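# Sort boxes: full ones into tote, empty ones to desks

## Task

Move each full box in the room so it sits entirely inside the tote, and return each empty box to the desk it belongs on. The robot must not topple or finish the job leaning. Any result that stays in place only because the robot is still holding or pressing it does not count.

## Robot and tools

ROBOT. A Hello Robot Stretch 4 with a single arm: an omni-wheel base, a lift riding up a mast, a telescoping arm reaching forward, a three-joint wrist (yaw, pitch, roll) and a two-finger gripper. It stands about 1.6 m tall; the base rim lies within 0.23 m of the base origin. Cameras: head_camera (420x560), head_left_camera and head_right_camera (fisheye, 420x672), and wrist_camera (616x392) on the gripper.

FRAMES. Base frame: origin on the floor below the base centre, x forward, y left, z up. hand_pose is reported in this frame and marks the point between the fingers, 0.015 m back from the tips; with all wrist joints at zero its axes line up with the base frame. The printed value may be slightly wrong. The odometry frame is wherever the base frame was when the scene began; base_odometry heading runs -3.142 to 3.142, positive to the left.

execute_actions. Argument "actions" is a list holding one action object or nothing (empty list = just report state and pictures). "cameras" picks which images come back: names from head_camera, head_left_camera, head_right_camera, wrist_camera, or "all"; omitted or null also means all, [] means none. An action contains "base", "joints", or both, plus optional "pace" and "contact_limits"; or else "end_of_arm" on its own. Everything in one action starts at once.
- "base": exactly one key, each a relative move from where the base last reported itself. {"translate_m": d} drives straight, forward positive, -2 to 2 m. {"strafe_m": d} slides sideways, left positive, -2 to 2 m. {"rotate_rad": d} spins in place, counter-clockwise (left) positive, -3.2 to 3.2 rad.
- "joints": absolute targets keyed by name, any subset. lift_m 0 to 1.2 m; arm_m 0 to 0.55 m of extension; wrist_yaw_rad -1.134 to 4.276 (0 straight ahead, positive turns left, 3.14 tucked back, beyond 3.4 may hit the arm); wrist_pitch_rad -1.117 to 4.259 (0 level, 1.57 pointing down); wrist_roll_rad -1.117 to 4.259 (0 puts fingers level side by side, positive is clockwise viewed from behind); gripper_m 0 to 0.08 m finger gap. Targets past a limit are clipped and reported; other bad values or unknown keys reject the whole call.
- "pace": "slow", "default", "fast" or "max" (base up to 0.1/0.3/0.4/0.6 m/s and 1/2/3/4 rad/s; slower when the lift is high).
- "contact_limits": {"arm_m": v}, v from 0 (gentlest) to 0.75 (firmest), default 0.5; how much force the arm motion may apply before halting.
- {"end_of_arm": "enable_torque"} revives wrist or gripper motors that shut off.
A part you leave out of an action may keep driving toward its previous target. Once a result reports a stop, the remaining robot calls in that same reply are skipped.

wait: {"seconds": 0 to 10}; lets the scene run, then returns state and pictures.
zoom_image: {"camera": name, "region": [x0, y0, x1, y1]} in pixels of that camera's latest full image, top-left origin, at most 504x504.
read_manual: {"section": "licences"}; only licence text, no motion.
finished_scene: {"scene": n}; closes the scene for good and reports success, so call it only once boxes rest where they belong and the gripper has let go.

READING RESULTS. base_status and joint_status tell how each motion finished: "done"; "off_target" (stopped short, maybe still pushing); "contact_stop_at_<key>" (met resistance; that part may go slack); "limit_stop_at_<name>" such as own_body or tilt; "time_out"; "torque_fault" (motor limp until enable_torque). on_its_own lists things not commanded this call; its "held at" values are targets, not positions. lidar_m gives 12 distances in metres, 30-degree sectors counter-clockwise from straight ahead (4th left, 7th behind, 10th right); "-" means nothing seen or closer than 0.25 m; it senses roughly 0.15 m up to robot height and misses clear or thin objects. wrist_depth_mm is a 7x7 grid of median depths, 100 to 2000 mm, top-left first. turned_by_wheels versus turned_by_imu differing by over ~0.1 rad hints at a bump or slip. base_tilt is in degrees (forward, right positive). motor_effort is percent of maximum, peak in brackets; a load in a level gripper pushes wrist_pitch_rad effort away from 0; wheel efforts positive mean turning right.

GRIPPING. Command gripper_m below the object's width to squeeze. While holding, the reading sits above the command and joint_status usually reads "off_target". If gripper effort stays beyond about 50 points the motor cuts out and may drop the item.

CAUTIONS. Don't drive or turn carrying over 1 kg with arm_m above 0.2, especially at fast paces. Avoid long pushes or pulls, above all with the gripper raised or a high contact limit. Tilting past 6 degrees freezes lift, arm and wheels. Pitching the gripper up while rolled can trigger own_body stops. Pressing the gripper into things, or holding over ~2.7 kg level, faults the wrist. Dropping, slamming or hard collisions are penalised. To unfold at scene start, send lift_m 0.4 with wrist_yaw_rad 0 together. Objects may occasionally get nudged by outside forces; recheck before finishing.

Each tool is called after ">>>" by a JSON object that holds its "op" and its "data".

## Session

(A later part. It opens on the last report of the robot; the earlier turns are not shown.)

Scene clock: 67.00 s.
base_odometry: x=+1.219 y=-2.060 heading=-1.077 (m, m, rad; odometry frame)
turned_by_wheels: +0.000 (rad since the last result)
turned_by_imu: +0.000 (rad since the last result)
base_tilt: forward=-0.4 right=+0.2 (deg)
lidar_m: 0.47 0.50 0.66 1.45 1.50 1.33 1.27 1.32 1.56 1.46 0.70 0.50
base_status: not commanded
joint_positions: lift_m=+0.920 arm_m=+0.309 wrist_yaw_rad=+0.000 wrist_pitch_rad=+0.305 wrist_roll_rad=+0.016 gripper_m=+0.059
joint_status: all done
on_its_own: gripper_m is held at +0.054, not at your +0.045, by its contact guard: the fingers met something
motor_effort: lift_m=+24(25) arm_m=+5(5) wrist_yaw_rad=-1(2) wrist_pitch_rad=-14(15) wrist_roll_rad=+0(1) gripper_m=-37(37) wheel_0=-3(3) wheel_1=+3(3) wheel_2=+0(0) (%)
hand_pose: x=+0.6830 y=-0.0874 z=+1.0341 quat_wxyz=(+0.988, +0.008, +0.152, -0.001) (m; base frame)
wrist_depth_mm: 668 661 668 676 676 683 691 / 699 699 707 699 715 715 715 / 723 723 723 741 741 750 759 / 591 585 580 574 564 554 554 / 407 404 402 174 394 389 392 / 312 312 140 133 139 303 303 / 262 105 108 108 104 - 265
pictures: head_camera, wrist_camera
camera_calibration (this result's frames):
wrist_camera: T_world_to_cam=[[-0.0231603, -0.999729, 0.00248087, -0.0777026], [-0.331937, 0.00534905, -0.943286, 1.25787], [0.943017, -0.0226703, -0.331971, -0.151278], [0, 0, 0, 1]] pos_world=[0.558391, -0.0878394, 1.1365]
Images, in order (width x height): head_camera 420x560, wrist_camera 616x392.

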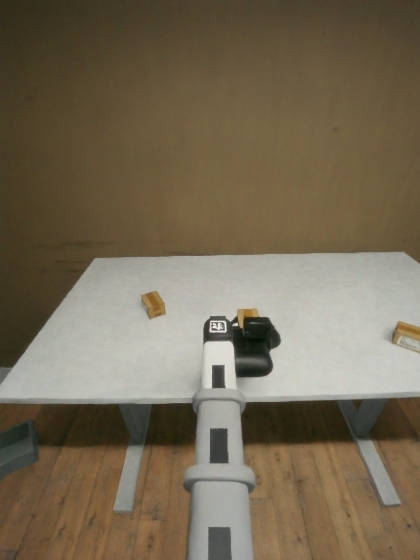

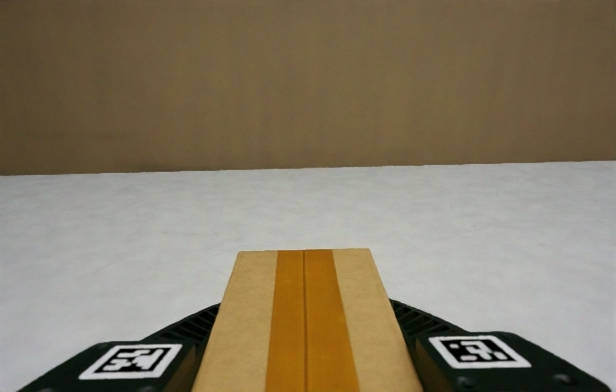

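>>> {"op": "execute_actions", "data": {"actions": [{"joints":{"lift_m":0.866}}], "cameras": []}}

>>> {"op": "execute_actions", "data": {"actions": [{"joints":{"gripper_m":0.08}}], "cameras": []}}

>>> {"op": "execute_actions", "data": {"actions": [{"joints":{"arm_m":0.0}}]}}

Scene clock: 70.43 s.
base_odometry: x=+1.219 y=-2.060 heading=-1.077 (m, m, rad; odometry frame)
turned_by_wheels: +0.000 (rad since the last result)
turned_by_imu: +0.000 (rad since the last result)
base_tilt: forward=-0.3 right=+0.1 (deg)
lidar_m: 0.49 0.48 0.69 1.44 1.52 1.33 1.26 1.32 1.57 1.46 0.71 0.51
base_status: not commanded
joint_positions: lift_m=+0.866 arm_m=+0.309 wrist_yaw_rad=+0.000 wrist_pitch_rad=+0.304 wrist_roll_rad=+0.016 gripper_m=+0.059
joint_status: all done
on_its_own: gripper_m is held at +0.054, not at your +0.045, by its contact guard: the fingers met something
motor_effort: lift_m=+19(23) arm_m=+5(5) wrist_yaw_rad=-1(2) wrist_pitch_rad=-12(15) wrist_roll_rad=+0(1) gripper_m=-36(37) wheel_0=-3(3) wheel_1=+4(3) wheel_2=+0(0) (%)
hand_pose: x=+0.6830 y=-0.0874 z=+0.9807 quat_wxyz=(+0.988, +0.008, +0.151, -0.001) (m; base frame)
wrist_depth_mm: 661 668 661 683 676 683 699 / 691 699 707 707 723 707 715 / 715 715 715 723 699 683 668 / 421 415 410 407 402 397 392 / 291 290 286 173 282 281 277 / 222 222 140 133 139 216 215 / 187 104 108 108 104 - -
pictures: none
No camera images: the call's "cameras" was empty. Leave "cameras" out to get every camera's image.

Scene clock: 71.37 s.
base_odometry: x=+1.219 y=-2.060 heading=-1.077 (m, m, rad; odometry frame)
turned_by_wheels: +0.000 (rad since the last result)
turned_by_imu: +0.000 (rad since the last result)
base_tilt: forward=-0.2 right=+0.1 (deg)
lidar_m: 0.49 0.51 0.66 1.42 1.53 1.32 1.25 1.30 1.58 1.47 0.71 0.51
base_status: not commanded
joint_positions: lift_m=+0.866 arm_m=+0.309 wrist_yaw_rad=+0.000 wrist_pitch_rad=+0.303 wrist_roll_rad=+0.016 gripper_m=+0.080
joint_status: all done
motor_effort: lift_m=+19(19) arm_m=+5(5) wrist_yaw_rad=-1(0) wrist_pitch_rad=-9(12) wrist_roll_rad=+0(0) gripper_m=+2(38) wheel_0=-3(3) wheel_1=+3(3) wheel_2=+0(1) (%)
hand_pose: x=+0.6831 y=-0.0874 z=+0.9809 quat_wxyz=(+0.989, +0.008, +0.151, -0.001) (m; base frame)
wrist_depth_mm: 661 676 676 676 683 683 683 / 691 691 691 707 707 715 715 / 707 715 723 732 707 691 676 / 421 418 415 410 404 402 399 / 293 291 289 175 285 282 281 / 224 223 145 135 147 218 217 / 189 108 114 109 113 103 -
pictures: none
No camera images: the call's "cameras" was empty. Leave "cameras" out to get every camera's image.

Scene clock: 73.40 s.
base_odometry: x=+1.219 y=-2.060 heading=-1.077 (m, m, rad; odometry frame)
turned_by_wheels: +0.000 (rad since the last result)
turned_by_imu: +0.000 (rad since the last result)
base_tilt: forward=-0.3 right=+0.1 (deg)
lidar_m: 0.46 0.51 0.69 1.43 1.51 1.33 1.26 1.32 1.58 1.46 0.73 0.51
base_status: not commanded
joint_positions: lift_m=+0.866 arm_m=+0.001 wrist_yaw_rad=+0.000 wrist_pitch_rad=+0.303 wrist_roll_rad=+0.016 gripper_m=+0.080
joint_status: all done
motor_effort: lift_m=+19(19) arm_m=-5(4) wrist_yaw_rad=-1(1) wrist_pitch_rad=-6(6) wrist_roll_rad=+0(1) gripper_m=+2(2) wheel_0=-3(3) wheel_1=+3(3) wheel_2=+0(0) (%)
hand_pose: x=+0.3748 y=-0.0875 z=+0.9810 quat_wxyz=(+0.989, +0.008, +0.151, -0.001) (m; base frame)
wrist_depth_mm: 946 960 946 960 960 976 976 / 976 976 976 1008 1008 1008 1008 / 683 668 759 647 723 707 699 / 436 424 424 394 413 410 407 / 297 297 294 291 290 287 286 / 707 278 1182 1205 1205 1229 1229 / 699 108 1229 1281 1255 103 -
pictures: head_camera, head_left_camera, head_right_camera, wrist_camera
camera_calibration (this result's frames):
wrist_camera: T_world_to_cam=[[-0.0235524, -0.99972, 0.00241999, -0.0845797], [-0.329624, 0.00548028, -0.944096, 1.10545], [0.943818, -0.0230335, -0.329661, 0.119146], [0, 0, 0, 1]] pos_world=[0.249938, -0.0878698, 1.08313]
Images, in order (width x height): head_camera 420x560, head_left_camera 420x672, head_right_camera 420x672, wrist_camera 616x392.

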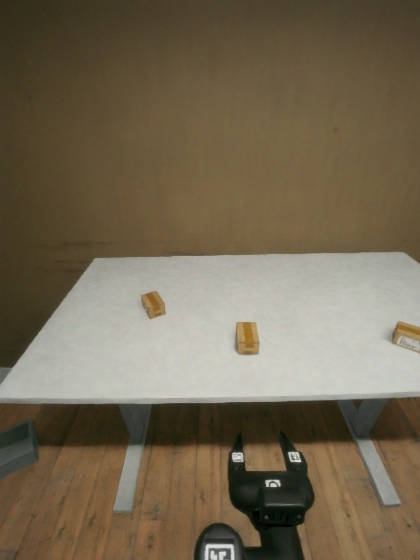

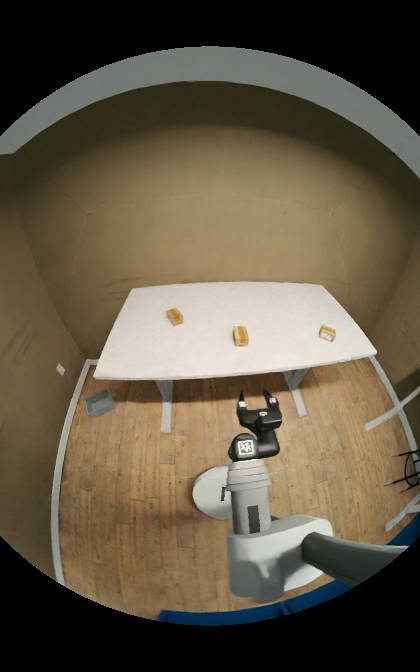

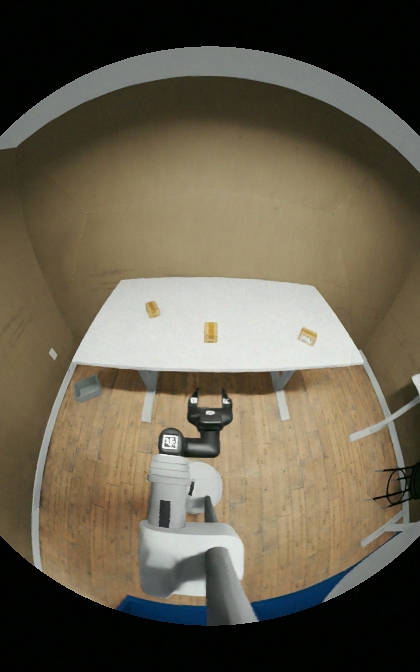

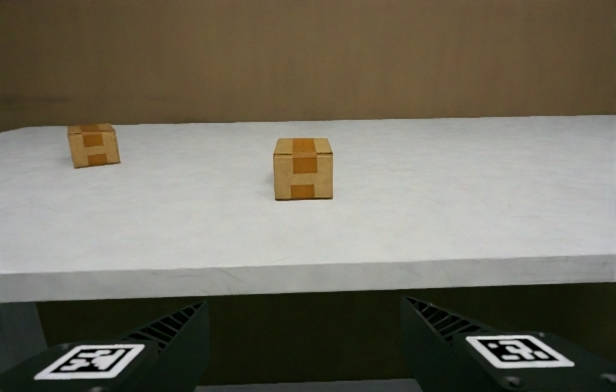

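>>> {"op": "execute_actions", "data": {"actions": [{"base":{"strafe_m":-0.5},"joints":{"wrist_pitch_rad":1.57,"lift_m":1.12,"arm_m":0.0}}], "cameras": []}}

>>> {"op": "execute_actions", "data": {"actions": [{"joints":{"arm_m":0.42}}], "cameras": ["head_camera","wrist_camera"]}}

Scene clock: 79.57 s.
base_odometry: x=+0.779 y=-2.297 heading=-1.077 (m, m, rad; odometry frame)
turned_by_wheels: +0.000 (rad since the last result)
turned_by_imu: +0.001 (rad since the last result)
base_tilt: forward=-0.3 right=+0.1 (deg)
lidar_m: 0.48 0.53 0.70 1.94 2.04 1.31 1.26 1.32 1.01 0.94 1.02 0.52
base_status: done
joint_positions: lift_m=+1.120 arm_m=+0.001 wrist_yaw_rad=+0.000 wrist_pitch_rad=+1.570 wrist_roll_rad=+0.016 gripper_m=+0.080
joint_status: all done
motor_effort: lift_m=+22(24) arm_m=-5(5) wrist_yaw_rad=-1(0) wrist_pitch_rad=+1(4) wrist_roll_rad=+0(0) gripper_m=+2(2) wheel_0=+3(14) wheel_1=-3(13) wheel_2=+0(0) (%)
hand_pose: x=+0.1719 y=-0.0874 z=+1.0854 quat_wxyz=(+0.707, +0.006, +0.707, -0.006) (m; base frame)
wrist_depth_mm: 1182 1229 1229 1229 1229 1229 1229 / 1205 1229 1229 1255 1229 1255 1255 / 1205 1229 1229 1229 1229 1229 1229 / 1205 1229 1229 1205 1255 1229 1229 / 1229 1205 1008 1025 1255 1255 1229 / 1205 1229 1025 1025 1229 1229 1229 / 1255 108 1229 1229 1255 103 -
pictures: none
No camera images: the call's "cameras" was empty. Leave "cameras" out to get every camera's image.

Scene clock: 81.90 s.
base_odometry: x=+0.779 y=-2.297 heading=-1.077 (m, m, rad; odometry frame)
turned_by_wheels: +0.000 (rad since the last result)
turned_by_imu: +0.000 (rad since the last result)
base_tilt: forward=-0.3 right=+0.2 (deg)
lidar_m: 0.48 0.51 0.71 1.94 2.03 1.32 1.26 1.32 1.05 0.95 1.02 0.54
base_status: not commanded
joint_positions: lift_m=+1.120 arm_m=+0.419 wrist_yaw_rad=+0.000 wrist_pitch_rad=+1.570 wrist_roll_rad=+0.016 gripper_m=+0.080
joint_status: all done
motor_effort: lift_m=+22(22) arm_m=+5(5) wrist_yaw_rad=-1(1) wrist_pitch_rad=+1(0) wrist_roll_rad=+0(0) gripper_m=+2(1) wheel_0=+3(3) wheel_1=-3(3) wheel_2=+0(0) (%)
hand_pose: x=+0.5902 y=-0.0874 z=+1.0854 quat_wxyz=(+0.707, +0.006, +0.707, -0.006) (m; base frame)
wrist_depth_mm: 277 278 278 279 281 281 282 / 278 278 281 279 281 282 282 / 279 279 230 230 282 282 282 / 279 279 281 231 281 282 283 / 281 279 281 282 283 285 283 / 279 281 282 282 282 285 285 / 282 107 281 282 283 103 -
pictures: head_camera, wrist_camera
camera_calibration (this result's frames):
wrist_camera: T_world_to_cam=[[-0.00443591, -0.999724, 0.0230519, -0.113404], [-0.999457, 0.00518479, 0.0325291, 0.610333], [-0.0326397, -0.0228951, -0.999205, 1.2533], [0, 0, 0, 1]] pos_world=[0.650406, -0.0878429, 1.23506]
Images, in order (width x height): head_camera 420x560, wrist_camera 616x392.

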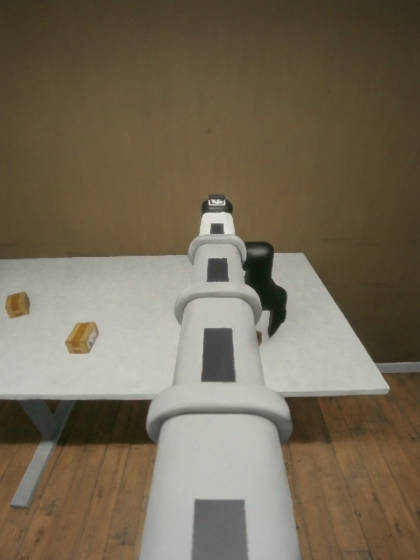

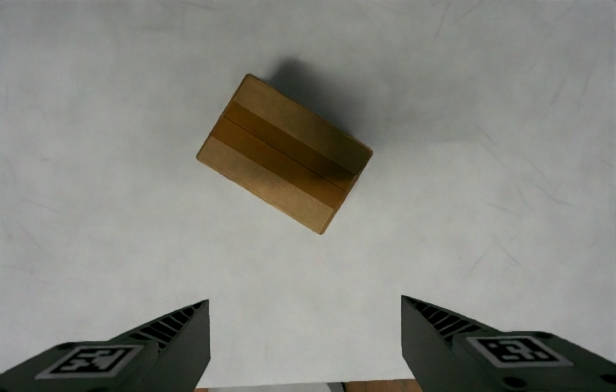

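>>> {"op": "execute_actions", "data": {"actions": [{"base":{"strafe_m":-0.034},"joints":{"wrist_yaw_rad":1.03,"lift_m":1.08}}], "cameras": ["wrist_camera"]}}

Scene clock: 85.03 s.
base_odometry: x=+0.750 y=-2.313 heading=-1.077 (m, m, rad; odometry frame)
turned_by_wheels: +0.000 (rad since the last result)
turned_by_imu: +0.000 (rad since the last result)
base_tilt: forward=-0.2 right=+0.1 (deg)
lidar_m: 0.47 0.53 0.68 1.97 2.06 1.32 1.25 1.31 1.00 0.93 0.97 0.56
base_status: done
joint_positions: lift_m=+1.080 arm_m=+0.419 wrist_yaw_rad=+1.030 wrist_pitch_rad=+1.570 wrist_roll_rad=+0.016 gripper_m=+0.080
joint_status: all done
motor_effort: lift_m=+19(21) arm_m=+5(5) wrist_yaw_rad=+1(5) wrist_pitch_rad=-1(0) wrist_roll_rad=+0(0) gripper_m=+2(2) wheel_0=+4(12) wheel_1=-5(13) wheel_2=+0(0) (%)
hand_pose: x=+0.6651 y=-0.0449 z=+1.0457 quat_wxyz=(+0.618, -0.343, +0.618, +0.343) (m; base frame)
wrist_depth_mm: 238 238 240 240 240 241 240 / 240 240 239 241 240 241 242 / 239 240 240 241 241 241 241 / 240 240 241 241 241 241 242 / 240 240 241 191 241 243 242 / 240 240 241 191 192 243 243 / 241 107 192 193 193 103 -
pictures: wrist_camera
camera_calibration (this result's frames):
wrist_camera: T_world_to_cam=[[0.854543, -0.518869, 0.0230533, -0.619339], [-0.519374, -0.853917, 0.0328232, 0.328003], [0.00265464, -0.0400221, -0.999195, 1.19279], [0, 0, 0, 1]] pos_world=[0.696441, 0.00646976, 1.19535]
Images, in order (width x height): wrist_camera 616x392.

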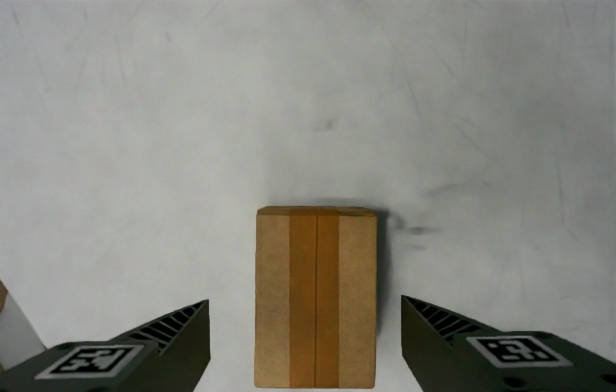

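>>> {"op": "execute_actions", "data": {"actions": [{"joints":{"arm_m":0.424,"lift_m":1.015}}], "cameras": ["wrist_camera"]}}

>>> {"op": "execute_actions", "data": {"actions": [{"joints":{"gripper_m":0.04}}], "cameras": []}}

>>> {"op": "execute_actions", "data": {"actions": [{"joints":{"lift_m":1.12,"wrist_pitch_rad":0.3}}], "cameras": ["head_camera","wrist_camera"]}}

Scene clock: 87.93 s.
base_odometry: x=+0.750 y=-2.313 heading=-1.077 (m, m, rad; odometry frame)
turned_by_wheels: +0.000 (rad since the last result)
turned_by_imu: +0.000 (rad since the last result)
base_tilt: forward=-0.3 right=+0.2 (deg)
lidar_m: 0.48 0.54 0.70 1.98 2.05 1.35 1.26 1.30 0.96 0.92 0.97 0.54
base_status: not commanded
joint_positions: lift_m=+1.015 arm_m=+0.423 wrist_yaw_rad=+1.030 wrist_pitch_rad=+1.570 wrist_roll_rad=+0.016 gripper_m=+0.080
joint_status: all done
motor_effort: lift_m=+18(17) arm_m=+5(6) wrist_yaw_rad=+0(1) wrist_pitch_rad=-1(1) wrist_roll_rad=-1(0) gripper_m=+2(2) wheel_0=+4(4) wheel_1=-5(4) wheel_2=+0(0) (%)
hand_pose: x=+0.6691 y=-0.0449 z=+0.9807 quat_wxyz=(+0.618, -0.343, +0.618, +0.343) (m; base frame)
wrist_depth_mm: 175 175 175 175 176 176 176 / 174 175 175 176 176 176 176 / 175 176 176 176 176 176 177 / 175 176 175 176 176 177 177 / 175 176 129 126 129 177 177 / 176 177 127 126 127 178 178 / 176 107 127 126 127 103 -
pictures: wrist_camera
camera_calibration (this result's frames):
wrist_camera: T_world_to_cam=[[0.85458, -0.518808, 0.0230533, -0.621276], [-0.519313, -0.853953, 0.0328232, 0.332175], [0.00265747, -0.0400219, -0.999195, 1.12783], [0, 0, 0, 1]] pos_world=[0.700435, 0.00647729, 1.13035]
Images, in order (width x height): wrist_camera 616x392.

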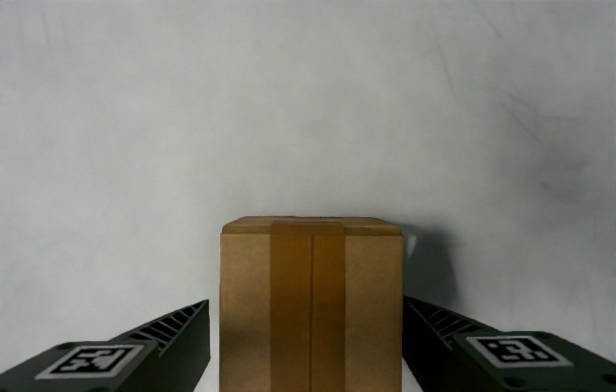

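Scene clock: 88.93 s.
base_odometry: x=+0.750 y=-2.313 heading=-1.077 (m, m, rad; odometry frame)
turned_by_wheels: +0.000 (rad since the last result)
turned_by_imu: +0.000 (rad since the last result)
base_tilt: forward=-0.4 right=+0.2 (deg)
lidar_m: 0.47 0.51 0.68 1.99 2.07 1.31 1.25 1.31 0.97 0.93 0.94 0.54
base_status: not commanded
joint_positions: lift_m=+1.015 arm_m=+0.423 wrist_yaw_rad=+1.030 wrist_pitch_rad=+1.570 wrist_roll_rad=+0.016 gripper_m=+0.059
joint_status: gripper_m off_target (ended at +0.059, target +0.040)
on_its_own: gripper_m is held at +0.054, not at your +0.040, by its contact guard: the fingers met something
motor_effort: lift_m=+18(18) arm_m=+5(5) wrist_yaw_rad=+0(0) wrist_pitch_rad=+0(0) wrist_roll_rad=+0(0) gripper_m=-38(36) wheel_0=+4(4) wheel_1=-5(5) wheel_2=+0(0) (%)
hand_pose: x=+0.6691 y=-0.0449 z=+0.9807 quat_wxyz=(+0.618, -0.343, +0.618, +0.343) (m; base frame)
wrist_depth_mm: 175 175 175 175 175 176 176 / 175 175 175 176 175 176 176 / 175 175 176 176 176 176 176 / 175 176 176 176 176 177 177 / 175 176 129 126 130 177 177 / 176 176 126 126 127 178 177 / 177 105 127 127 127 - -
pictures: none
No camera images: the call's "cameras" was empty. Leave "cameras" out to get every camera's image.

Scene clock: 90.40 s.
base_odometry: x=+0.750 y=-2.313 heading=-1.077 (m, m, rad; odometry frame)
turned_by_wheels: +0.000 (rad since the last result)
turned_by_imu: +0.000 (rad since the last result)
base_tilt: forward=-0.3 right=+0.1 (deg)
lidar_m: 0.48 0.51 0.71 1.96 2.06 1.31 1.26 1.31 0.96 0.93 0.97 0.53
base_status: not commanded
joint_positions: lift_m=+1.120 arm_m=+0.423 wrist_yaw_rad=+1.030 wrist_pitch_rad=+0.305 wrist_roll_rad=+0.016 gripper_m=+0.059
joint_status: all done
on_its_own: gripper_m is held at +0.054, not at your +0.040, by its contact guard: the fingers met something
motor_effort: lift_m=+24(25) arm_m=+5(5) wrist_yaw_rad=+0(1) wrist_pitch_rad=-14(18) wrist_roll_rad=+0(0) gripper_m=-37(38) wheel_0=+4(4) wheel_1=-5(5) wheel_2=+0(0) (%)
hand_pose: x=+0.7735 y=+0.1289 z=+1.2342 quat_wxyz=(+0.861, -0.068, +0.136, +0.486) (m; base frame)
wrist_depth_mm: 1537 1756 1499 1008 759 615 517 / 1618 1808 1576 1060 788 634 525 / 1661 1863 1708 1098 820 640 544 / 1756 1921 1464 1098 842 661 554 / 866 820 129 126 130 683 569 / 668 654 126 127 127 647 591 / 559 105 127 127 127 - 554
pictures: head_camera, wrist_camera
camera_calibration (this result's frames):
wrist_camera: T_world_to_cam=[[0.845045, -0.534689, 0.00250524, -0.591377], [-0.175291, -0.281458, -0.943427, 1.39152], [0.505145, 0.7968, -0.331571, 0.0672484], [0, 0, 0, 1]] pos_world=[0.709691, 0.0218677, 1.33658]
Images, in order (width x height): head_camera 420x560, wrist_camera 616x392.

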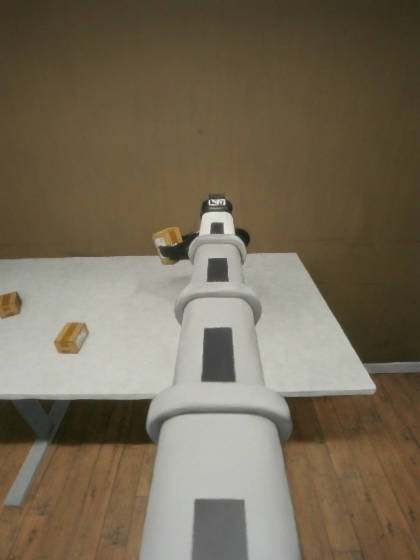

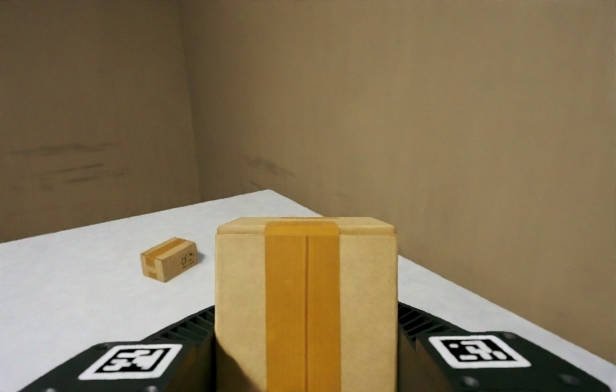

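>>> {"op": "execute_actions", "data": {"actions": [{"joints":{"arm_m":0.0,"wrist_pitch_rad":1.57,"wrist_yaw_rad":0}}], "cameras": []}}

>>> {"op": "execute_actions", "data": {"actions": [{"joints":{"lift_m":0.4}}], "cameras": []}}

>>> {"op": "execute_actions", "data": {"actions": [{"base":{"strafe_m":1.58}}]}}

Scene clock: 98.03 s.
base_odometry: x=+0.750 y=-2.313 heading=-1.077 (m, m, rad; odometry frame)
turned_by_wheels: +0.000 (rad since the last result)
turned_by_imu: +0.000 (rad since the last result)
base_tilt: forward=-0.3 right=+0.1 (deg)
lidar_m: 0.47 0.51 0.72 1.98 2.05 1.31 1.25 1.29 0.98 0.93 0.98 0.52
base_status: not commanded
joint_positions: lift_m=+1.120 arm_m=+0.001 wrist_yaw_rad=+0.000 wrist_pitch_rad=+1.570 wrist_roll_rad=+0.016 gripper_m=+0.059
joint_status: all done
on_its_own: gripper_m is held at +0.054, not at your +0.040, by its contact guard: the fingers met something
motor_effort: lift_m=+24(24) arm_m=-5(5) wrist_yaw_rad=+0(7) wrist_pitch_rad=+0(9) wrist_roll_rad=+0(0) gripper_m=-38(38) wheel_0=+4(4) wheel_1=-4(5) wheel_2=+0(0) (%)
hand_pose: x=+0.1718 y=-0.0874 z=+1.0853 quat_wxyz=(+0.707, +0.006, +0.707, -0.006) (m; base frame)
wrist_depth_mm: 1205 1229 1205 1229 1255 1205 1229 / 1205 1229 1229 1229 1229 1255 1229 / 1205 1205 1205 1229 1205 1255 1229 / 1205 1229 1229 1255 1229 1205 1229 / 1229 1255 129 126 129 1229 1255 / 1229 1255 127 126 126 1229 1229 / 1205 105 126 127 127 - 1255
pictures: none
No camera images: the call's "cameras" was empty. Leave "cameras" out to get every camera's image.

Scene clock: 101.73 s.
base_odometry: x=+0.750 y=-2.313 heading=-1.077 (m, m, rad; odometry frame)
turned_by_wheels: +0.000 (rad since the last result)
turned_by_imu: +0.000 (rad since the last result)
base_tilt: forward=-0.3 right=+0.2 (deg)
lidar_m: 0.48 0.51 0.66 1.98 2.05 1.31 1.25 1.31 0.99 0.92 0.98 0.53
base_status: not commanded
joint_positions: lift_m=+0.400 arm_m=+0.001 wrist_yaw_rad=+0.000 wrist_pitch_rad=+1.570 wrist_roll_rad=+0.016 gripper_m=+0.059
joint_status: all done
on_its_own: gripper_m is held at +0.054, not at your +0.040, by its contact guard: the fingers met something
motor_effort: lift_m=+20(21) arm_m=-5(5) wrist_yaw_rad=+0(0) wrist_pitch_rad=-1(1) wrist_roll_rad=+0(1) gripper_m=-37(38) wheel_0=+4(4) wheel_1=-5(4) wheel_2=+0(0) (%)
hand_pose: x=+0.1719 y=-0.0874 z=+0.3656 quat_wxyz=(+0.707, +0.006, +0.707, -0.006) (m; base frame)
wrist_depth_mm: 512 508 504 512 512 512 512 / 508 508 508 508 512 512 512 / 508 504 508 508 512 512 517 / 508 508 508 508 517 517 512 / 508 312 129 126 130 512 517 / 306 300 126 126 127 521 517 / 300 105 126 127 127 - 521
pictures: none
No camera images: the call's "cameras" was empty. Leave "cameras" out to get every camera's image.

Scene clock: 108.33 s.
base_odometry: x=+2.140 y=-1.564 heading=-1.077 (m, m, rad; odometry frame)
turned_by_wheels: +0.000 (rad since the last result)
turned_by_imu: +0.000 (rad since the last result)
base_tilt: forward=-0.3 right=+0.1 (deg)
lidar_m: 0.61 0.60 0.44 0.38 0.40 0.57 1.73 1.38 1.79 2.51 0.71 0.65
base_status: done
joint_positions: lift_m=+0.400 arm_m=+0.001 wrist_yaw_rad=+0.000 wrist_pitch_rad=+1.570 wrist_roll_rad=+0.016 gripper_m=+0.059
joint_status: not commanded
on_its_own: gripper_m is held at +0.054, not at your +0.040, by its contact guard: the fingers met something
motor_effort: lift_m=+20(21) arm_m=-5(5) wrist_yaw_rad=+0(1) wrist_pitch_rad=-1(2) wrist_roll_rad=+0(0) gripper_m=-38(38) wheel_0=-5(14) wheel_1=+4(13) wheel_2=+0(1) (%)
hand_pose: x=+0.1718 y=-0.0874 z=+0.3656 quat_wxyz=(+0.707, +0.006, +0.707, -0.006) (m; base frame)
wrist_depth_mm: 504 504 512 512 517 512 512 / 504 508 508 508 512 512 517 / 508 504 512 512 512 517 512 / 508 504 512 512 512 517 512 / 508 310 129 127 129 512 517 / 306 300 127 127 127 512 517 / 298 105 126 127 127 - 521
pictures: head_camera, head_left_camera, head_right_camera, wrist_camera
camera_calibration (this result's frames):
wrist_camera: T_world_to_cam=[[-0.00472049, -0.999723, 0.0230532, -0.0986173], [-0.999446, 0.00547602, 0.032821, 0.215508], [-0.0329382, -0.0228855, -0.999195, 0.520403], [0, 0, 0, 1]] pos_world=[0.232064, -0.0878605, 0.515184]
Images, in order (width x height): head_camera 420x560, head_left_camera 420x672, head_right_camera 420x672, wrist_camera 616x392.

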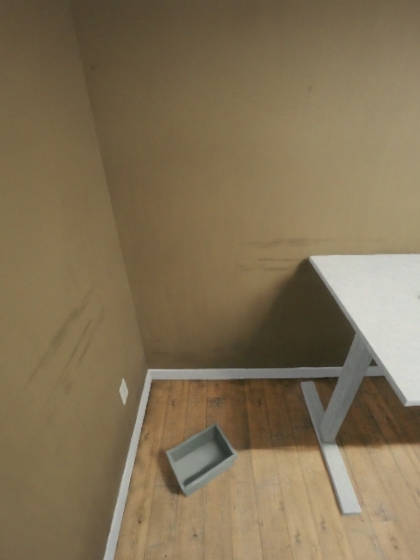

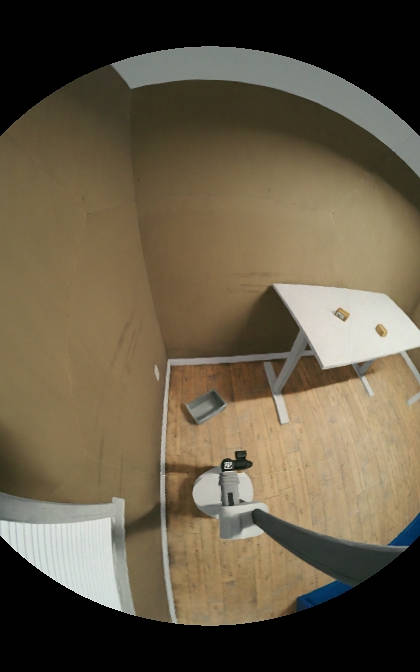

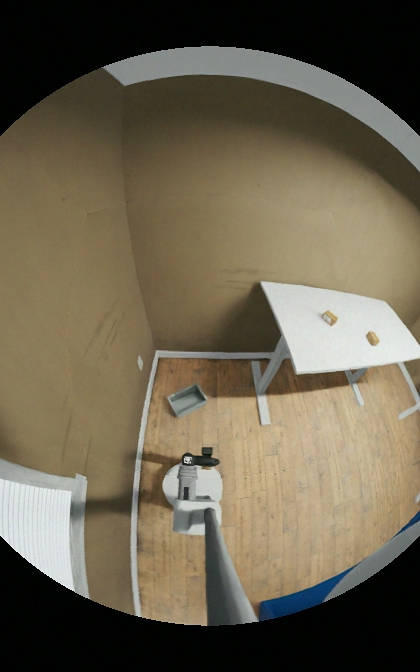

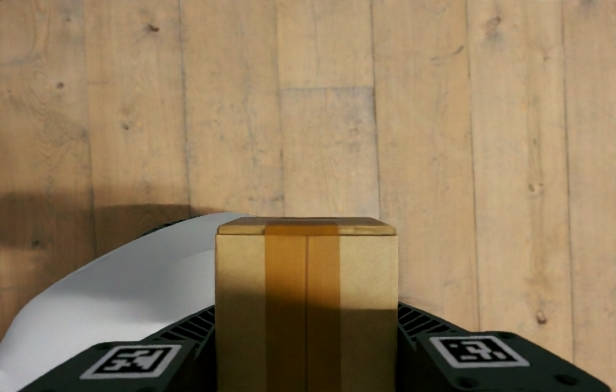

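>>> {"op": "execute_actions", "data": {"actions": [{"base":{"rotate_rad":0.5},"joints":{"lift_m":0.45}}], "cameras": []}}

>>> {"op": "execute_actions", "data": {"actions": [{"base":{"strafe_m":-0.16},"joints":{"arm_m":0.4}}], "cameras": ["head_camera","wrist_camera"]}}

Scene clock: 113.40 s.
base_odometry: x=+2.140 y=-1.564 heading=-0.577 (m, m, rad; odometry frame)
turned_by_wheels: +0.499 (rad since the last result)
turned_by_imu: +0.495 (rad since the last result)
base_tilt: forward=-0.2 right=+0.1 (deg)
lidar_m: 0.62 0.45 0.37 0.41 0.55 1.53 1.40 1.78 2.52 0.71 0.68 0.61
base_status: done
joint_positions: lift_m=+0.450 arm_m=+0.001 wrist_yaw_rad=+0.000 wrist_pitch_rad=+1.570 wrist_roll_rad=+0.016 gripper_m=+0.059
joint_status: all done
on_its_own: gripper_m is held at +0.054, not at your +0.040, by its contact guard: the fingers met something
motor_effort: lift_m=+24(25) arm_m=-5(5) wrist_yaw_rad=-1(0) wrist_pitch_rad=+0(0) wrist_roll_rad=+0(0) gripper_m=-38(38) wheel_0=-3(12) wheel_1=-4(12) wheel_2=-3(8) (%)
hand_pose: x=+0.1719 y=-0.0874 z=+0.4153 quat_wxyz=(+0.707, +0.006, +0.707, -0.006) (m; base frame)
wrist_depth_mm: 521 559 559 559 559 559 564 / 554 554 559 559 564 569 564 / 554 559 559 554 564 564 569 / 564 559 564 564 569 564 569 / 564 362 129 126 129 569 564 / 559 349 126 126 127 564 569 / 349 104 126 127 127 - 564
pictures: none
No camera images: the call's "cameras" was empty. Leave "cameras" out to get every camera's image.

Scene clock: 115.70 s.
base_odometry: x=+2.053 y=-1.698 heading=-0.578 (m, m, rad; odometry frame)
turned_by_wheels: +0.000 (rad since the last result)
turned_by_imu: +0.000 (rad since the last result)
base_tilt: forward=-0.2 right=+0.1 (deg)
lidar_m: 0.56 0.58 0.53 0.53 0.75 1.68 1.43 1.91 2.35 0.59 0.50 0.61
base_status: done
joint_positions: lift_m=+0.450 arm_m=+0.399 wrist_yaw_rad=+0.000 wrist_pitch_rad=+1.570 wrist_roll_rad=+0.016 gripper_m=+0.059
joint_status: all done
on_its_own: gripper_m is held at +0.054, not at your +0.040, by its contact guard: the fingers met something
motor_effort: lift_m=+24(24) arm_m=+5(5) wrist_yaw_rad=-1(1) wrist_pitch_rad=+0(1) wrist_roll_rad=+0(0) gripper_m=-38(38) wheel_0=+3(12) wheel_1=-6(15) wheel_2=+0(2) (%)
hand_pose: x=+0.5702 y=-0.0874 z=+0.4153 quat_wxyz=(+0.707, +0.006, +0.707, -0.006) (m; base frame)
wrist_depth_mm: 462 554 559 559 564 564 559 / 508 554 473 496 517 559 554 / 554 559 554 554 554 569 564 / 559 559 559 559 559 559 564 / 554 559 129 126 130 559 564 / 559 559 126 126 127 564 564 / 559 104 126 127 127 - 574
pictures: head_camera, wrist_camera
camera_calibration (this result's frames):
wrist_camera: T_world_to_cam=[[-0.00439641, -0.999725, 0.0230522, -0.0980679], [-0.999456, 0.00514657, 0.0325842, 0.612126], [-0.0326938, -0.0228964, -0.999203, 0.583088], [0, 0, 0, 1]] pos_world=[0.630425, -0.0878406, 0.564939]
Images, in order (width x height): head_camera 420x560, wrist_camera 616x392.

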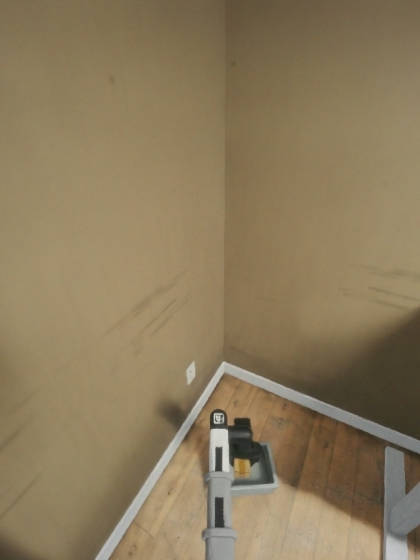

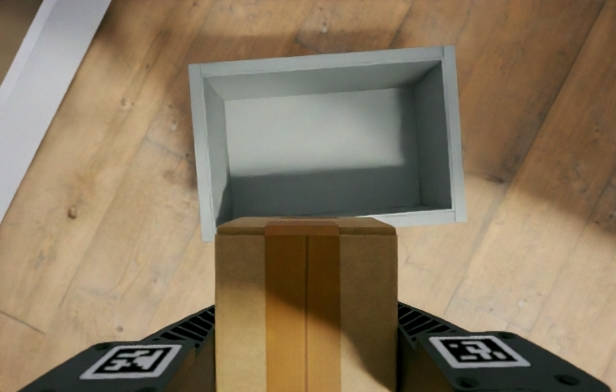

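>>> {"op": "execute_actions", "data": {"actions": [{"base":{"strafe_m":-0.115},"joints":{"arm_m":0.504,"wrist_yaw_rad":0.076,"lift_m":0.25}}], "cameras": ["head_camera","wrist_camera"]}}

Scene clock: 119.60 s.
base_odometry: x=+1.991 y=-1.794 heading=-0.578 (m, m, rad; odometry frame)
turned_by_wheels: +0.000 (rad since the last result)
turned_by_imu: +0.000 (rad since the last result)
base_tilt: forward=-0.3 right=+0.2 (deg)
lidar_m: 0.59 0.72 0.64 0.66 0.88 1.44 1.47 1.95 1.68 0.52 0.41 0.73
base_status: done
joint_positions: lift_m=+0.250 arm_m=+0.503 wrist_yaw_rad=+0.076 wrist_pitch_rad=+1.570 wrist_roll_rad=+0.016 gripper_m=+0.059
joint_status: all done
on_its_own: gripper_m is held at +0.054, not at your +0.040, by its contact guard: the fingers met something
motor_effort: lift_m=+20(22) arm_m=+5(6) wrist_yaw_rad=-1(1) wrist_pitch_rad=+0(2) wrist_roll_rad=+0(0) gripper_m=-38(38) wheel_0=+2(11) wheel_1=-4(13) wheel_2=+0(0) (%)
hand_pose: x=+0.6808 y=-0.0872 z=+0.2156 quat_wxyz=(+0.707, -0.021, +0.707, +0.021) (m; base frame)
wrist_depth_mm: 357 355 357 359 362 359 359 / 355 357 359 359 359 362 362 / 238 239 240 239 240 359 362 / 330 357 357 357 351 364 366 / 332 355 129 126 129 364 362 / 332 357 127 126 127 364 364 / 306 105 127 127 127 - 366
pictures: head_camera, wrist_camera
camera_calibration (this result's frames):
wrist_camera: T_world_to_cam=[[0.0714151, -0.99718, 0.0230529, -0.144109], [-0.996965, -0.070643, 0.0327292, 0.720834], [-0.0310083, -0.0253202, -0.999198, 0.385843], [0, 0, 0, 1]] pos_world=[0.740901, -0.0830116, 0.365264]
Images, in order (width x height): head_camera 420x560, wrist_camera 616x392.

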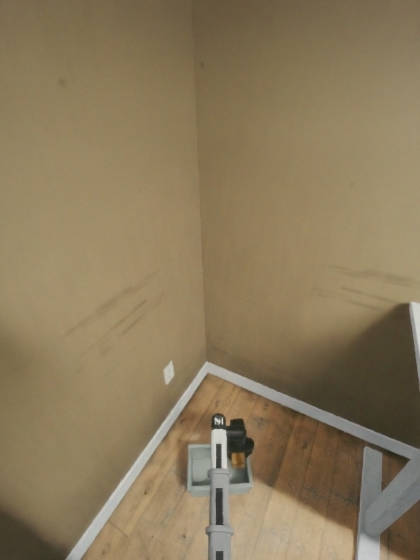

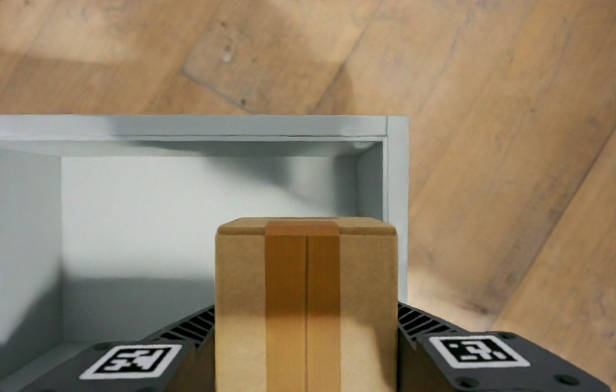

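>>> {"op": "execute_actions", "data": {"actions": [{"base":{"strafe_m":0.015},"joints":{"lift_m":0.17}}], "cameras": []}}

>>> {"op": "execute_actions", "data": {"actions": [{"joints":{"lift_m":0.082},"pace":"slow"}], "cameras": ["head_camera","wrist_camera"]}}

Scene clock: 122.70 s.
base_odometry: x=+1.999 y=-1.782 heading=-0.578 (m, m, rad; odometry frame)
turned_by_wheels: +0.000 (rad since the last result)
turned_by_imu: +0.000 (rad since the last result)
base_tilt: forward=-0.3 right=+0.1 (deg)
lidar_m: 0.56 0.69 0.64 0.64 0.89 1.43 1.47 1.97 2.30 0.54 0.40 0.82
base_status: done
joint_positions: lift_m=+0.170 arm_m=+0.503 wrist_yaw_rad=+0.076 wrist_pitch_rad=+1.570 wrist_roll_rad=+0.016 gripper_m=+0.059
joint_status: all done
on_its_own: gripper_m is held at +0.054, not at your +0.040, by its contact guard: the fingers met something
motor_effort: lift_m=+20(18) arm_m=+5(5) wrist_yaw_rad=-1(1) wrist_pitch_rad=+0(1) wrist_roll_rad=+0(0) gripper_m=-38(38) wheel_0=-5(11) wheel_1=+5(11) wheel_2=+0(1) (%)
hand_pose: x=+0.6808 y=-0.0872 z=+0.1356 quat_wxyz=(+0.707, -0.021, +0.707, +0.021) (m; base frame)
wrist_depth_mm: 277 278 278 279 278 281 281 / 159 159 160 160 160 281 281 / 229 229 229 232 212 175 283 / 276 276 278 278 268 175 283 / 277 277 129 126 130 174 283 / 277 277 126 127 127 175 283 / 278 105 126 127 127 - 283
pictures: none
No camera images: the call's "cameras" was empty. Leave "cameras" out to get every camera's image.

Scene clock: 124.30 s.
base_odometry: x=+1.999 y=-1.782 heading=-0.578 (m, m, rad; odometry frame)
turned_by_wheels: +0.000 (rad since the last result)
turned_by_imu: +0.000 (rad since the last result)
base_tilt: forward=-0.3 right=+0.1 (deg)
lidar_m: 0.58 0.70 0.65 0.65 0.88 1.46 1.45 1.95 2.28 0.52 0.41 0.79
base_status: not commanded
joint_positions: lift_m=+0.082 arm_m=+0.503 wrist_yaw_rad=+0.076 wrist_pitch_rad=+1.570 wrist_roll_rad=+0.016 gripper_m=+0.059
joint_status: all done
on_its_own: gripper_m is held at +0.054, not at your +0.040, by its contact guard: the fingers met something
motor_effort: lift_m=+19(17) arm_m=+5(5) wrist_yaw_rad=-1(0) wrist_pitch_rad=+0(0) wrist_roll_rad=+0(0) gripper_m=-38(38) wheel_0=-5(5) wheel_1=+5(5) wheel_2=+0(1) (%)
hand_pose: x=+0.6808 y=-0.0872 z=+0.0477 quat_wxyz=(+0.707, -0.021, +0.707, +0.021) (m; base frame)
wrist_depth_mm: - - - - - - - / 121 121 121 121 121 121 - / 188 187 189 189 190 138 - / 188 189 189 189 190 138 - / 189 190 129 126 129 138 - / 189 189 126 127 127 138 - / 190 104 126 127 127 - -
pictures: head_camera, wrist_camera
camera_calibration (this result's frames):
wrist_camera: T_world_to_cam=[[0.0713852, -0.997182, 0.0230531, -0.140217], [-0.996965, -0.070612, 0.0327743, 0.726323], [-0.0310541, -0.0253227, -0.999197, 0.218038], [0, 0, 0, 1]] pos_world=[0.7409, -0.0830139, 0.197291]
Images, in order (width x height): head_camera 420x560, wrist_camera 616x392.

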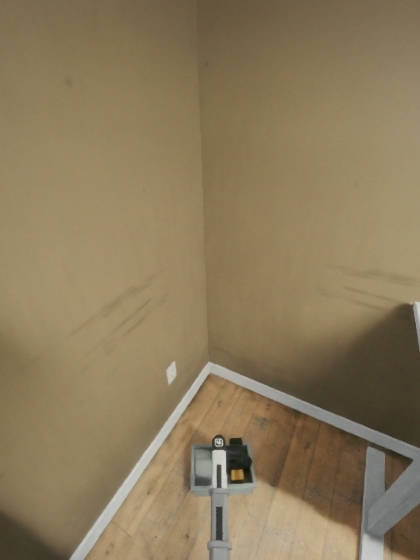

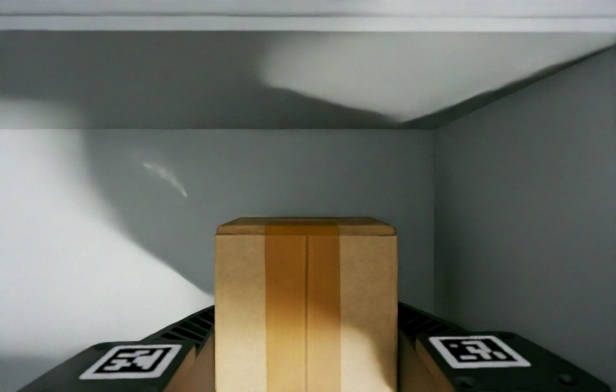

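>>> {"op": "execute_actions", "data": {"actions": [{"joints":{"lift_m":0.071},"pace":"slow"}], "cameras": []}}

>>> {"op": "execute_actions", "data": {"actions": [{"joints":{"gripper_m":0.072}}], "cameras": []}}

>>> {"op": "execute_actions", "data": {"actions": [{"joints":{"lift_m":0.3}}], "cameras": ["head_camera","wrist_camera"]}}

Scene clock: 126.03 s.
base_odometry: x=+1.999 y=-1.782 heading=-0.578 (m, m, rad; odometry frame)
turned_by_wheels: +0.000 (rad since the last result)
turned_by_imu: +0.000 (rad since the last result)
base_tilt: forward=-0.2 right=+0.1 (deg)
lidar_m: 0.56 0.70 0.63 0.65 0.88 1.44 1.46 1.94 2.30 0.52 0.41 0.80
base_status: not commanded
joint_positions: lift_m=+0.072 arm_m=+0.503 wrist_yaw_rad=+0.074 wrist_pitch_rad=+1.572 wrist_roll_rad=+0.016 gripper_m=+0.059
joint_status: all done
on_its_own: gripper_m is held at +0.054, not at your +0.040, by its contact guard: the fingers met something
motor_effort: lift_m=+12(19) arm_m=+5(5) wrist_yaw_rad=+4(4) wrist_pitch_rad=-3(5) wrist_roll_rad=-1(1) gripper_m=-38(38) wheel_0=-5(5) wheel_1=+5(5) wheel_2=-1(1) (%)
hand_pose: x=+0.6803 y=-0.0872 z=+0.0373 quat_wxyz=(+0.706, -0.020, +0.707, +0.020) (m; base frame)
wrist_depth_mm: - - - - - - - / 117 118 118 119 120 120 - / 181 182 182 184 184 136 - / 181 183 183 184 185 137 - / 182 182 129 126 129 137 - / 183 183 126 126 127 137 - / 183 105 126 127 127 - -
pictures: none
No camera images: the call's "cameras" was empty. Leave "cameras" out to get every camera's image.

Scene clock: 126.83 s.
base_odometry: x=+1.999 y=-1.782 heading=-0.577 (m, m, rad; odometry frame)
turned_by_wheels: +0.000 (rad since the last result)
turned_by_imu: +0.000 (rad since the last result)
base_tilt: forward=-0.3 right=+0.1 (deg)
lidar_m: 0.58 0.72 0.65 0.63 0.85 1.44 1.47 1.97 2.28 0.53 0.42 0.82
base_status: not commanded
joint_positions: lift_m=+0.072 arm_m=+0.503 wrist_yaw_rad=+0.076 wrist_pitch_rad=+1.571 wrist_roll_rad=+0.016 gripper_m=+0.071
joint_status: all done
motor_effort: lift_m=+12(12) arm_m=+5(5) wrist_yaw_rad=+0(5) wrist_pitch_rad=-2(5) wrist_roll_rad=-2(1) gripper_m=+7(37) wheel_0=-3(5) wheel_1=+5(5) wheel_2=+0(0) (%)
hand_pose: x=+0.6807 y=-0.0872 z=+0.0373 quat_wxyz=(+0.707, -0.021, +0.707, +0.021) (m; base frame)
wrist_depth_mm: - - - - - - - / 112 113 114 116 118 119 - / 181 182 183 183 183 144 110 / 182 182 183 184 185 145 111 / 182 183 183 134 138 146 111 / 182 183 141 134 135 137 112 / 183 102 135 135 135 - -
pictures: none
No camera images: the call's "cameras" was empty. Leave "cameras" out to get every camera's image.

Scene clock: 128.87 s.
base_odometry: x=+1.999 y=-1.782 heading=-0.577 (m, m, rad; odometry frame)
turned_by_wheels: +0.000 (rad since the last result)
turned_by_imu: +0.000 (rad since the last result)
base_tilt: forward=-0.2 right=+0.2 (deg)
lidar_m: 0.57 0.71 0.65 0.65 0.86 1.46 1.46 1.94 2.29 0.51 0.41 0.66
base_status: not commanded
joint_positions: lift_m=+0.300 arm_m=+0.503 wrist_yaw_rad=+0.076 wrist_pitch_rad=+1.570 wrist_roll_rad=+0.016 gripper_m=+0.072
joint_status: all done
motor_effort: lift_m=+23(23) arm_m=+5(5) wrist_yaw_rad=-1(3) wrist_pitch_rad=+0(2) wrist_roll_rad=-1(1) gripper_m=+2(7) wheel_0=-3(3) wheel_1=+5(5) wheel_2=+0(0) (%)
hand_pose: x=+0.6810 y=-0.0872 z=+0.2654 quat_wxyz=(+0.707, -0.021, +0.706, +0.021) (m; base frame)
wrist_depth_mm: 404 407 407 407 407 413 413 / 407 404 407 410 410 410 413 / 353 375 389 402 407 413 413 / 319 404 407 407 394 413 413 / 317 407 410 357 399 413 413 / 315 407 410 413 336 415 418 / 297 103 293 315 294 103 -
pictures: head_camera, wrist_camera
camera_calibration (this result's frames):
wrist_camera: T_world_to_cam=[[0.0713731, -0.997183, 0.0230514, -0.14523], [-0.996977, -0.0706084, 0.0324392, 0.719409], [-0.0307202, -0.025297, -0.999208, 0.435342], [0, 0, 0, 1]] pos_world=[0.740973, -0.0830116, 0.415008]
Images, in order (width x height): head_camera 420x560, wrist_camera 616x392.

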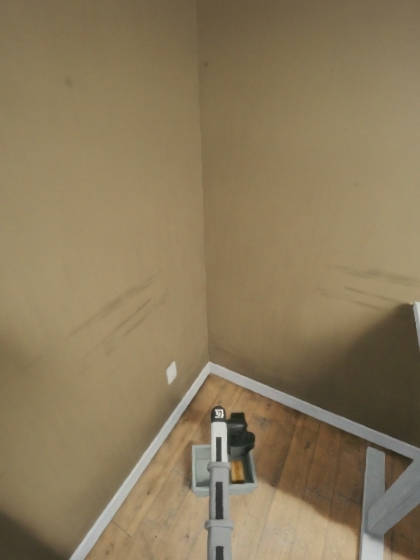

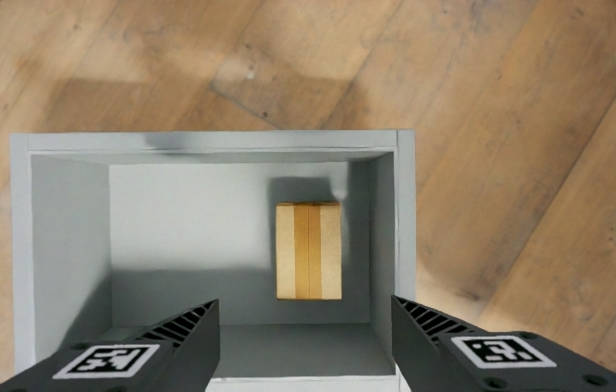

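>>> {"op": "execute_actions", "data": {"actions": [{"base":{"rotate_rad":-0.5},"joints":{"arm_m":0.0,"lift_m":0.5,"gripper_m":0.08,"wrist_yaw_rad":0}}], "cameras": []}}

>>> {"op": "execute_actions", "data": {"actions": [{"base":{"strafe_m":-0.53},"joints":{"lift_m":1.12}}], "cameras": ["head_camera"]}}

Scene clock: 134.63 s.
base_odometry: x=+1.999 y=-1.782 heading=-1.077 (m, m, rad; odometry frame)
turned_by_wheels: -0.499 (rad since the last result)
turned_by_imu: -0.495 (rad since the last result)
base_tilt: forward=-0.3 right=+0.2 (deg)
lidar_m: 0.60 0.57 0.69 0.62 0.63 0.88 1.44 1.45 1.99 1.54 0.51 0.42
base_status: done
joint_positions: lift_m=+0.500 arm_m=+0.001 wrist_yaw_rad=+0.000 wrist_pitch_rad=+1.570 wrist_roll_rad=+0.016 gripper_m=+0.080
joint_status: all done
motor_effort: lift_m=+22(27) arm_m=-5(5) wrist_yaw_rad=-1(4) wrist_pitch_rad=-1(1) wrist_roll_rad=+0(0) gripper_m=+2(4) wheel_0=+5(11) wheel_1=+3(11) wheel_2=+3(11) (%)
hand_pose: x=+0.1718 y=-0.0874 z=+0.4654 quat_wxyz=(+0.707, +0.006, +0.707, -0.006) (m; base frame)
wrist_depth_mm: 609 609 603 615 615 574 615 / 609 615 609 603 615 615 615 / 609 609 615 609 609 615 615 / 603 609 609 615 609 621 615 / 609 603 399 402 615 621 621 / 609 397 399 397 404 609 621 / 609 108 399 399 404 103 -
pictures: none
No camera images: the call's "cameras" was empty. Leave "cameras" out to get every camera's image.

Scene clock: 138.00 s.
base_odometry: x=+1.532 y=-2.033 heading=-1.077 (m, m, rad; odometry frame)
turned_by_wheels: +0.000 (rad since the last result)
turned_by_imu: +0.000 (rad since the last result)
base_tilt: forward=-0.3 right=+0.1 (deg)
lidar_m: 0.35 0.37 0.88 1.16 1.20 1.67 1.37 1.44 1.82 1.74 0.53 0.38
base_status: done
joint_positions: lift_m=+1.120 arm_m=+0.001 wrist_yaw_rad=+0.000 wrist_pitch_rad=+1.570 wrist_roll_rad=+0.016 gripper_m=+0.080
joint_status: all done
motor_effort: lift_m=+23(25) arm_m=-5(5) wrist_yaw_rad=+0(0) wrist_pitch_rad=+1(1) wrist_roll_rad=-1(1) gripper_m=+2(2) wheel_0=+3(13) wheel_1=-4(13) wheel_2=+0(3) (%)
hand_pose: x=+0.1719 y=-0.0874 z=+1.0854 quat_wxyz=(+0.707, +0.006, +0.707, -0.006) (m; base frame)
wrist_depth_mm: 1182 1205 1160 1229 1205 1229 1255 / 1229 1205 1255 1255 1255 1229 1229 / 1229 1229 1229 1229 1255 1255 1229 / 1205 1229 1229 1229 1229 1229 1229 / 1229 1229 1008 1025 1229 1255 1229 / 1205 1229 1008 1008 1229 1205 1255 / 1229 108 1229 1229 1255 103 -
pictures: head_camera
Images, in order (width x height): head_camera 420x560.

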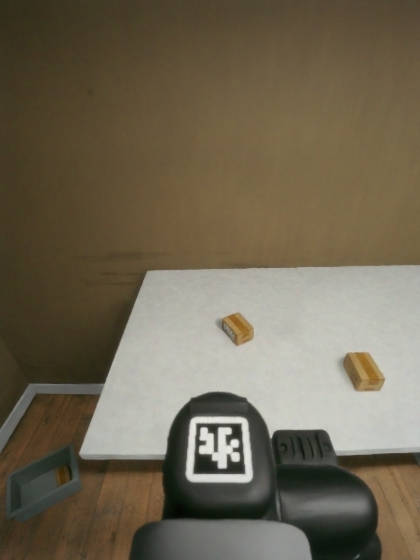

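>>> {"op": "execute_actions", "data": {"actions": [{"joints":{"arm_m":0.42}}], "cameras": ["wrist_camera"]}}

Scene clock: 141.70 s.
base_odometry: x=+1.532 y=-2.033 heading=-1.077 (m, m, rad; odometry frame)
turned_by_wheels: +0.000 (rad since the last result)
turned_by_imu: +0.000 (rad since the last result)
base_tilt: forward=-0.3 right=+0.1 (deg)
lidar_m: 0.34 0.36 0.89 1.17 1.20 1.67 1.39 1.46 1.83 1.76 0.54 0.36
base_status: not commanded
joint_positions: lift_m=+1.120 arm_m=+0.419 wrist_yaw_rad=+0.000 wrist_pitch_rad=+1.570 wrist_roll_rad=+0.016 gripper_m=+0.080
joint_status: all done
motor_effort: lift_m=+23(23) arm_m=+5(5) wrist_yaw_rad=-1(1) wrist_pitch_rad=+1(1) wrist_roll_rad=+0(1) gripper_m=+2(2) wheel_0=+4(3) wheel_1=-4(4) wheel_2=+0(0) (%)
hand_pose: x=+0.5902 y=-0.0874 z=+1.0854 quat_wxyz=(+0.707, +0.006, +0.707, -0.006) (m; base frame)
wrist_depth_mm: 278 278 229 279 278 279 283 / 278 279 230 231 281 282 283 / 278 279 279 236 282 282 283 / 279 281 281 281 282 282 283 / 281 281 281 282 283 283 282 / 281 281 281 283 283 285 285 / 279 107 283 282 282 103 -
pictures: wrist_camera
camera_calibration (this result's frames):
wrist_camera: T_world_to_cam=[[-0.00445488, -0.999724, 0.0230519, -0.113392], [-0.999457, 0.00520374, 0.0325285, 0.610338], [-0.0326395, -0.0228945, -0.999205, 1.25326], [0, 0, 0, 1]] pos_world=[0.650407, -0.087844, 1.23502]
Images, in order (width x height): wrist_camera 616x392.

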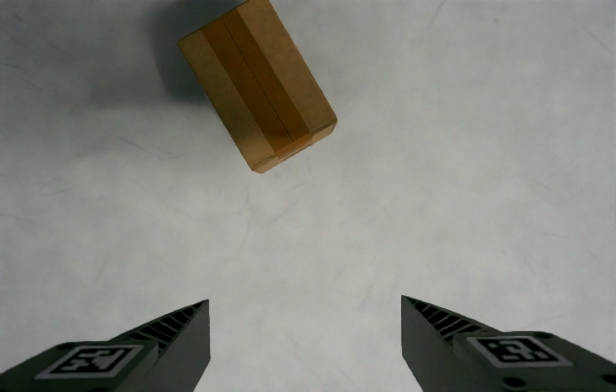

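>>> {"op": "execute_actions", "data": {"actions": [{"base":{"strafe_m":0.011},"joints":{"wrist_yaw_rad":0.54,"lift_m":1.07,"arm_m":0.497}}], "cameras": ["wrist_camera"]}}

Scene clock: 144.50 s.
base_odometry: x=+1.542 y=-2.028 heading=-1.077 (m, m, rad; odometry frame)
turned_by_wheels: +0.000 (rad since the last result)
turned_by_imu: +0.000 (rad since the last result)
base_tilt: forward=-0.3 right=+0.1 (deg)
lidar_m: 0.33 0.37 0.87 1.16 1.19 1.66 1.40 1.46 1.87 1.77 0.52 0.37
base_status: done
joint_positions: lift_m=+1.070 arm_m=+0.496 wrist_yaw_rad=+0.540 wrist_pitch_rad=+1.570 wrist_roll_rad=+0.016 gripper_m=+0.080
joint_status: all done
motor_effort: lift_m=+19(23) arm_m=+5(6) wrist_yaw_rad=-1(4) wrist_pitch_rad=+1(1) wrist_roll_rad=+0(0) gripper_m=+1(2) wheel_0=-6(10) wheel_1=+6(10) wheel_2=+0(2) (%)
hand_pose: x=+0.7121 y=-0.0749 z=+1.0357 quat_wxyz=(+0.683, -0.183, +0.683, +0.183) (m; base frame)
wrist_depth_mm: 229 230 230 229 230 230 231 / 228 229 230 230 230 230 232 / 229 229 230 231 230 231 233 / 229 230 230 231 232 232 232 / 230 231 231 181 232 233 233 / 230 231 181 181 232 233 234 / 229 108 182 182 182 103 -
pictures: wrist_camera
camera_calibration (this result's frames):
wrist_camera: T_world_to_cam=[[0.510024, -0.859851, 0.0230523, -0.455076], [-0.860005, -0.509242, 0.0326087, 0.595784], [-0.0162995, -0.0364563, -0.999202, 1.19526], [0, 0, 0, 1]] pos_world=[0.76396, -0.0443246, 1.18537]
Images, in order (width x height): wrist_camera 616x392.

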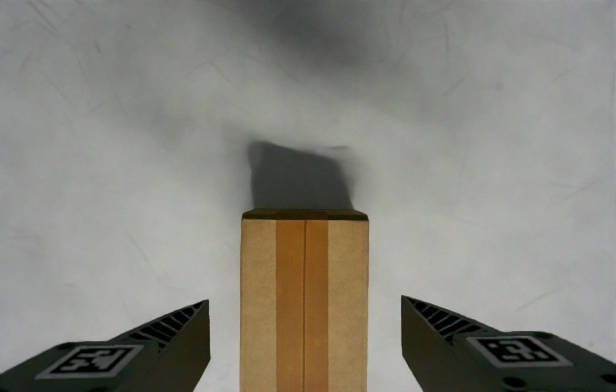

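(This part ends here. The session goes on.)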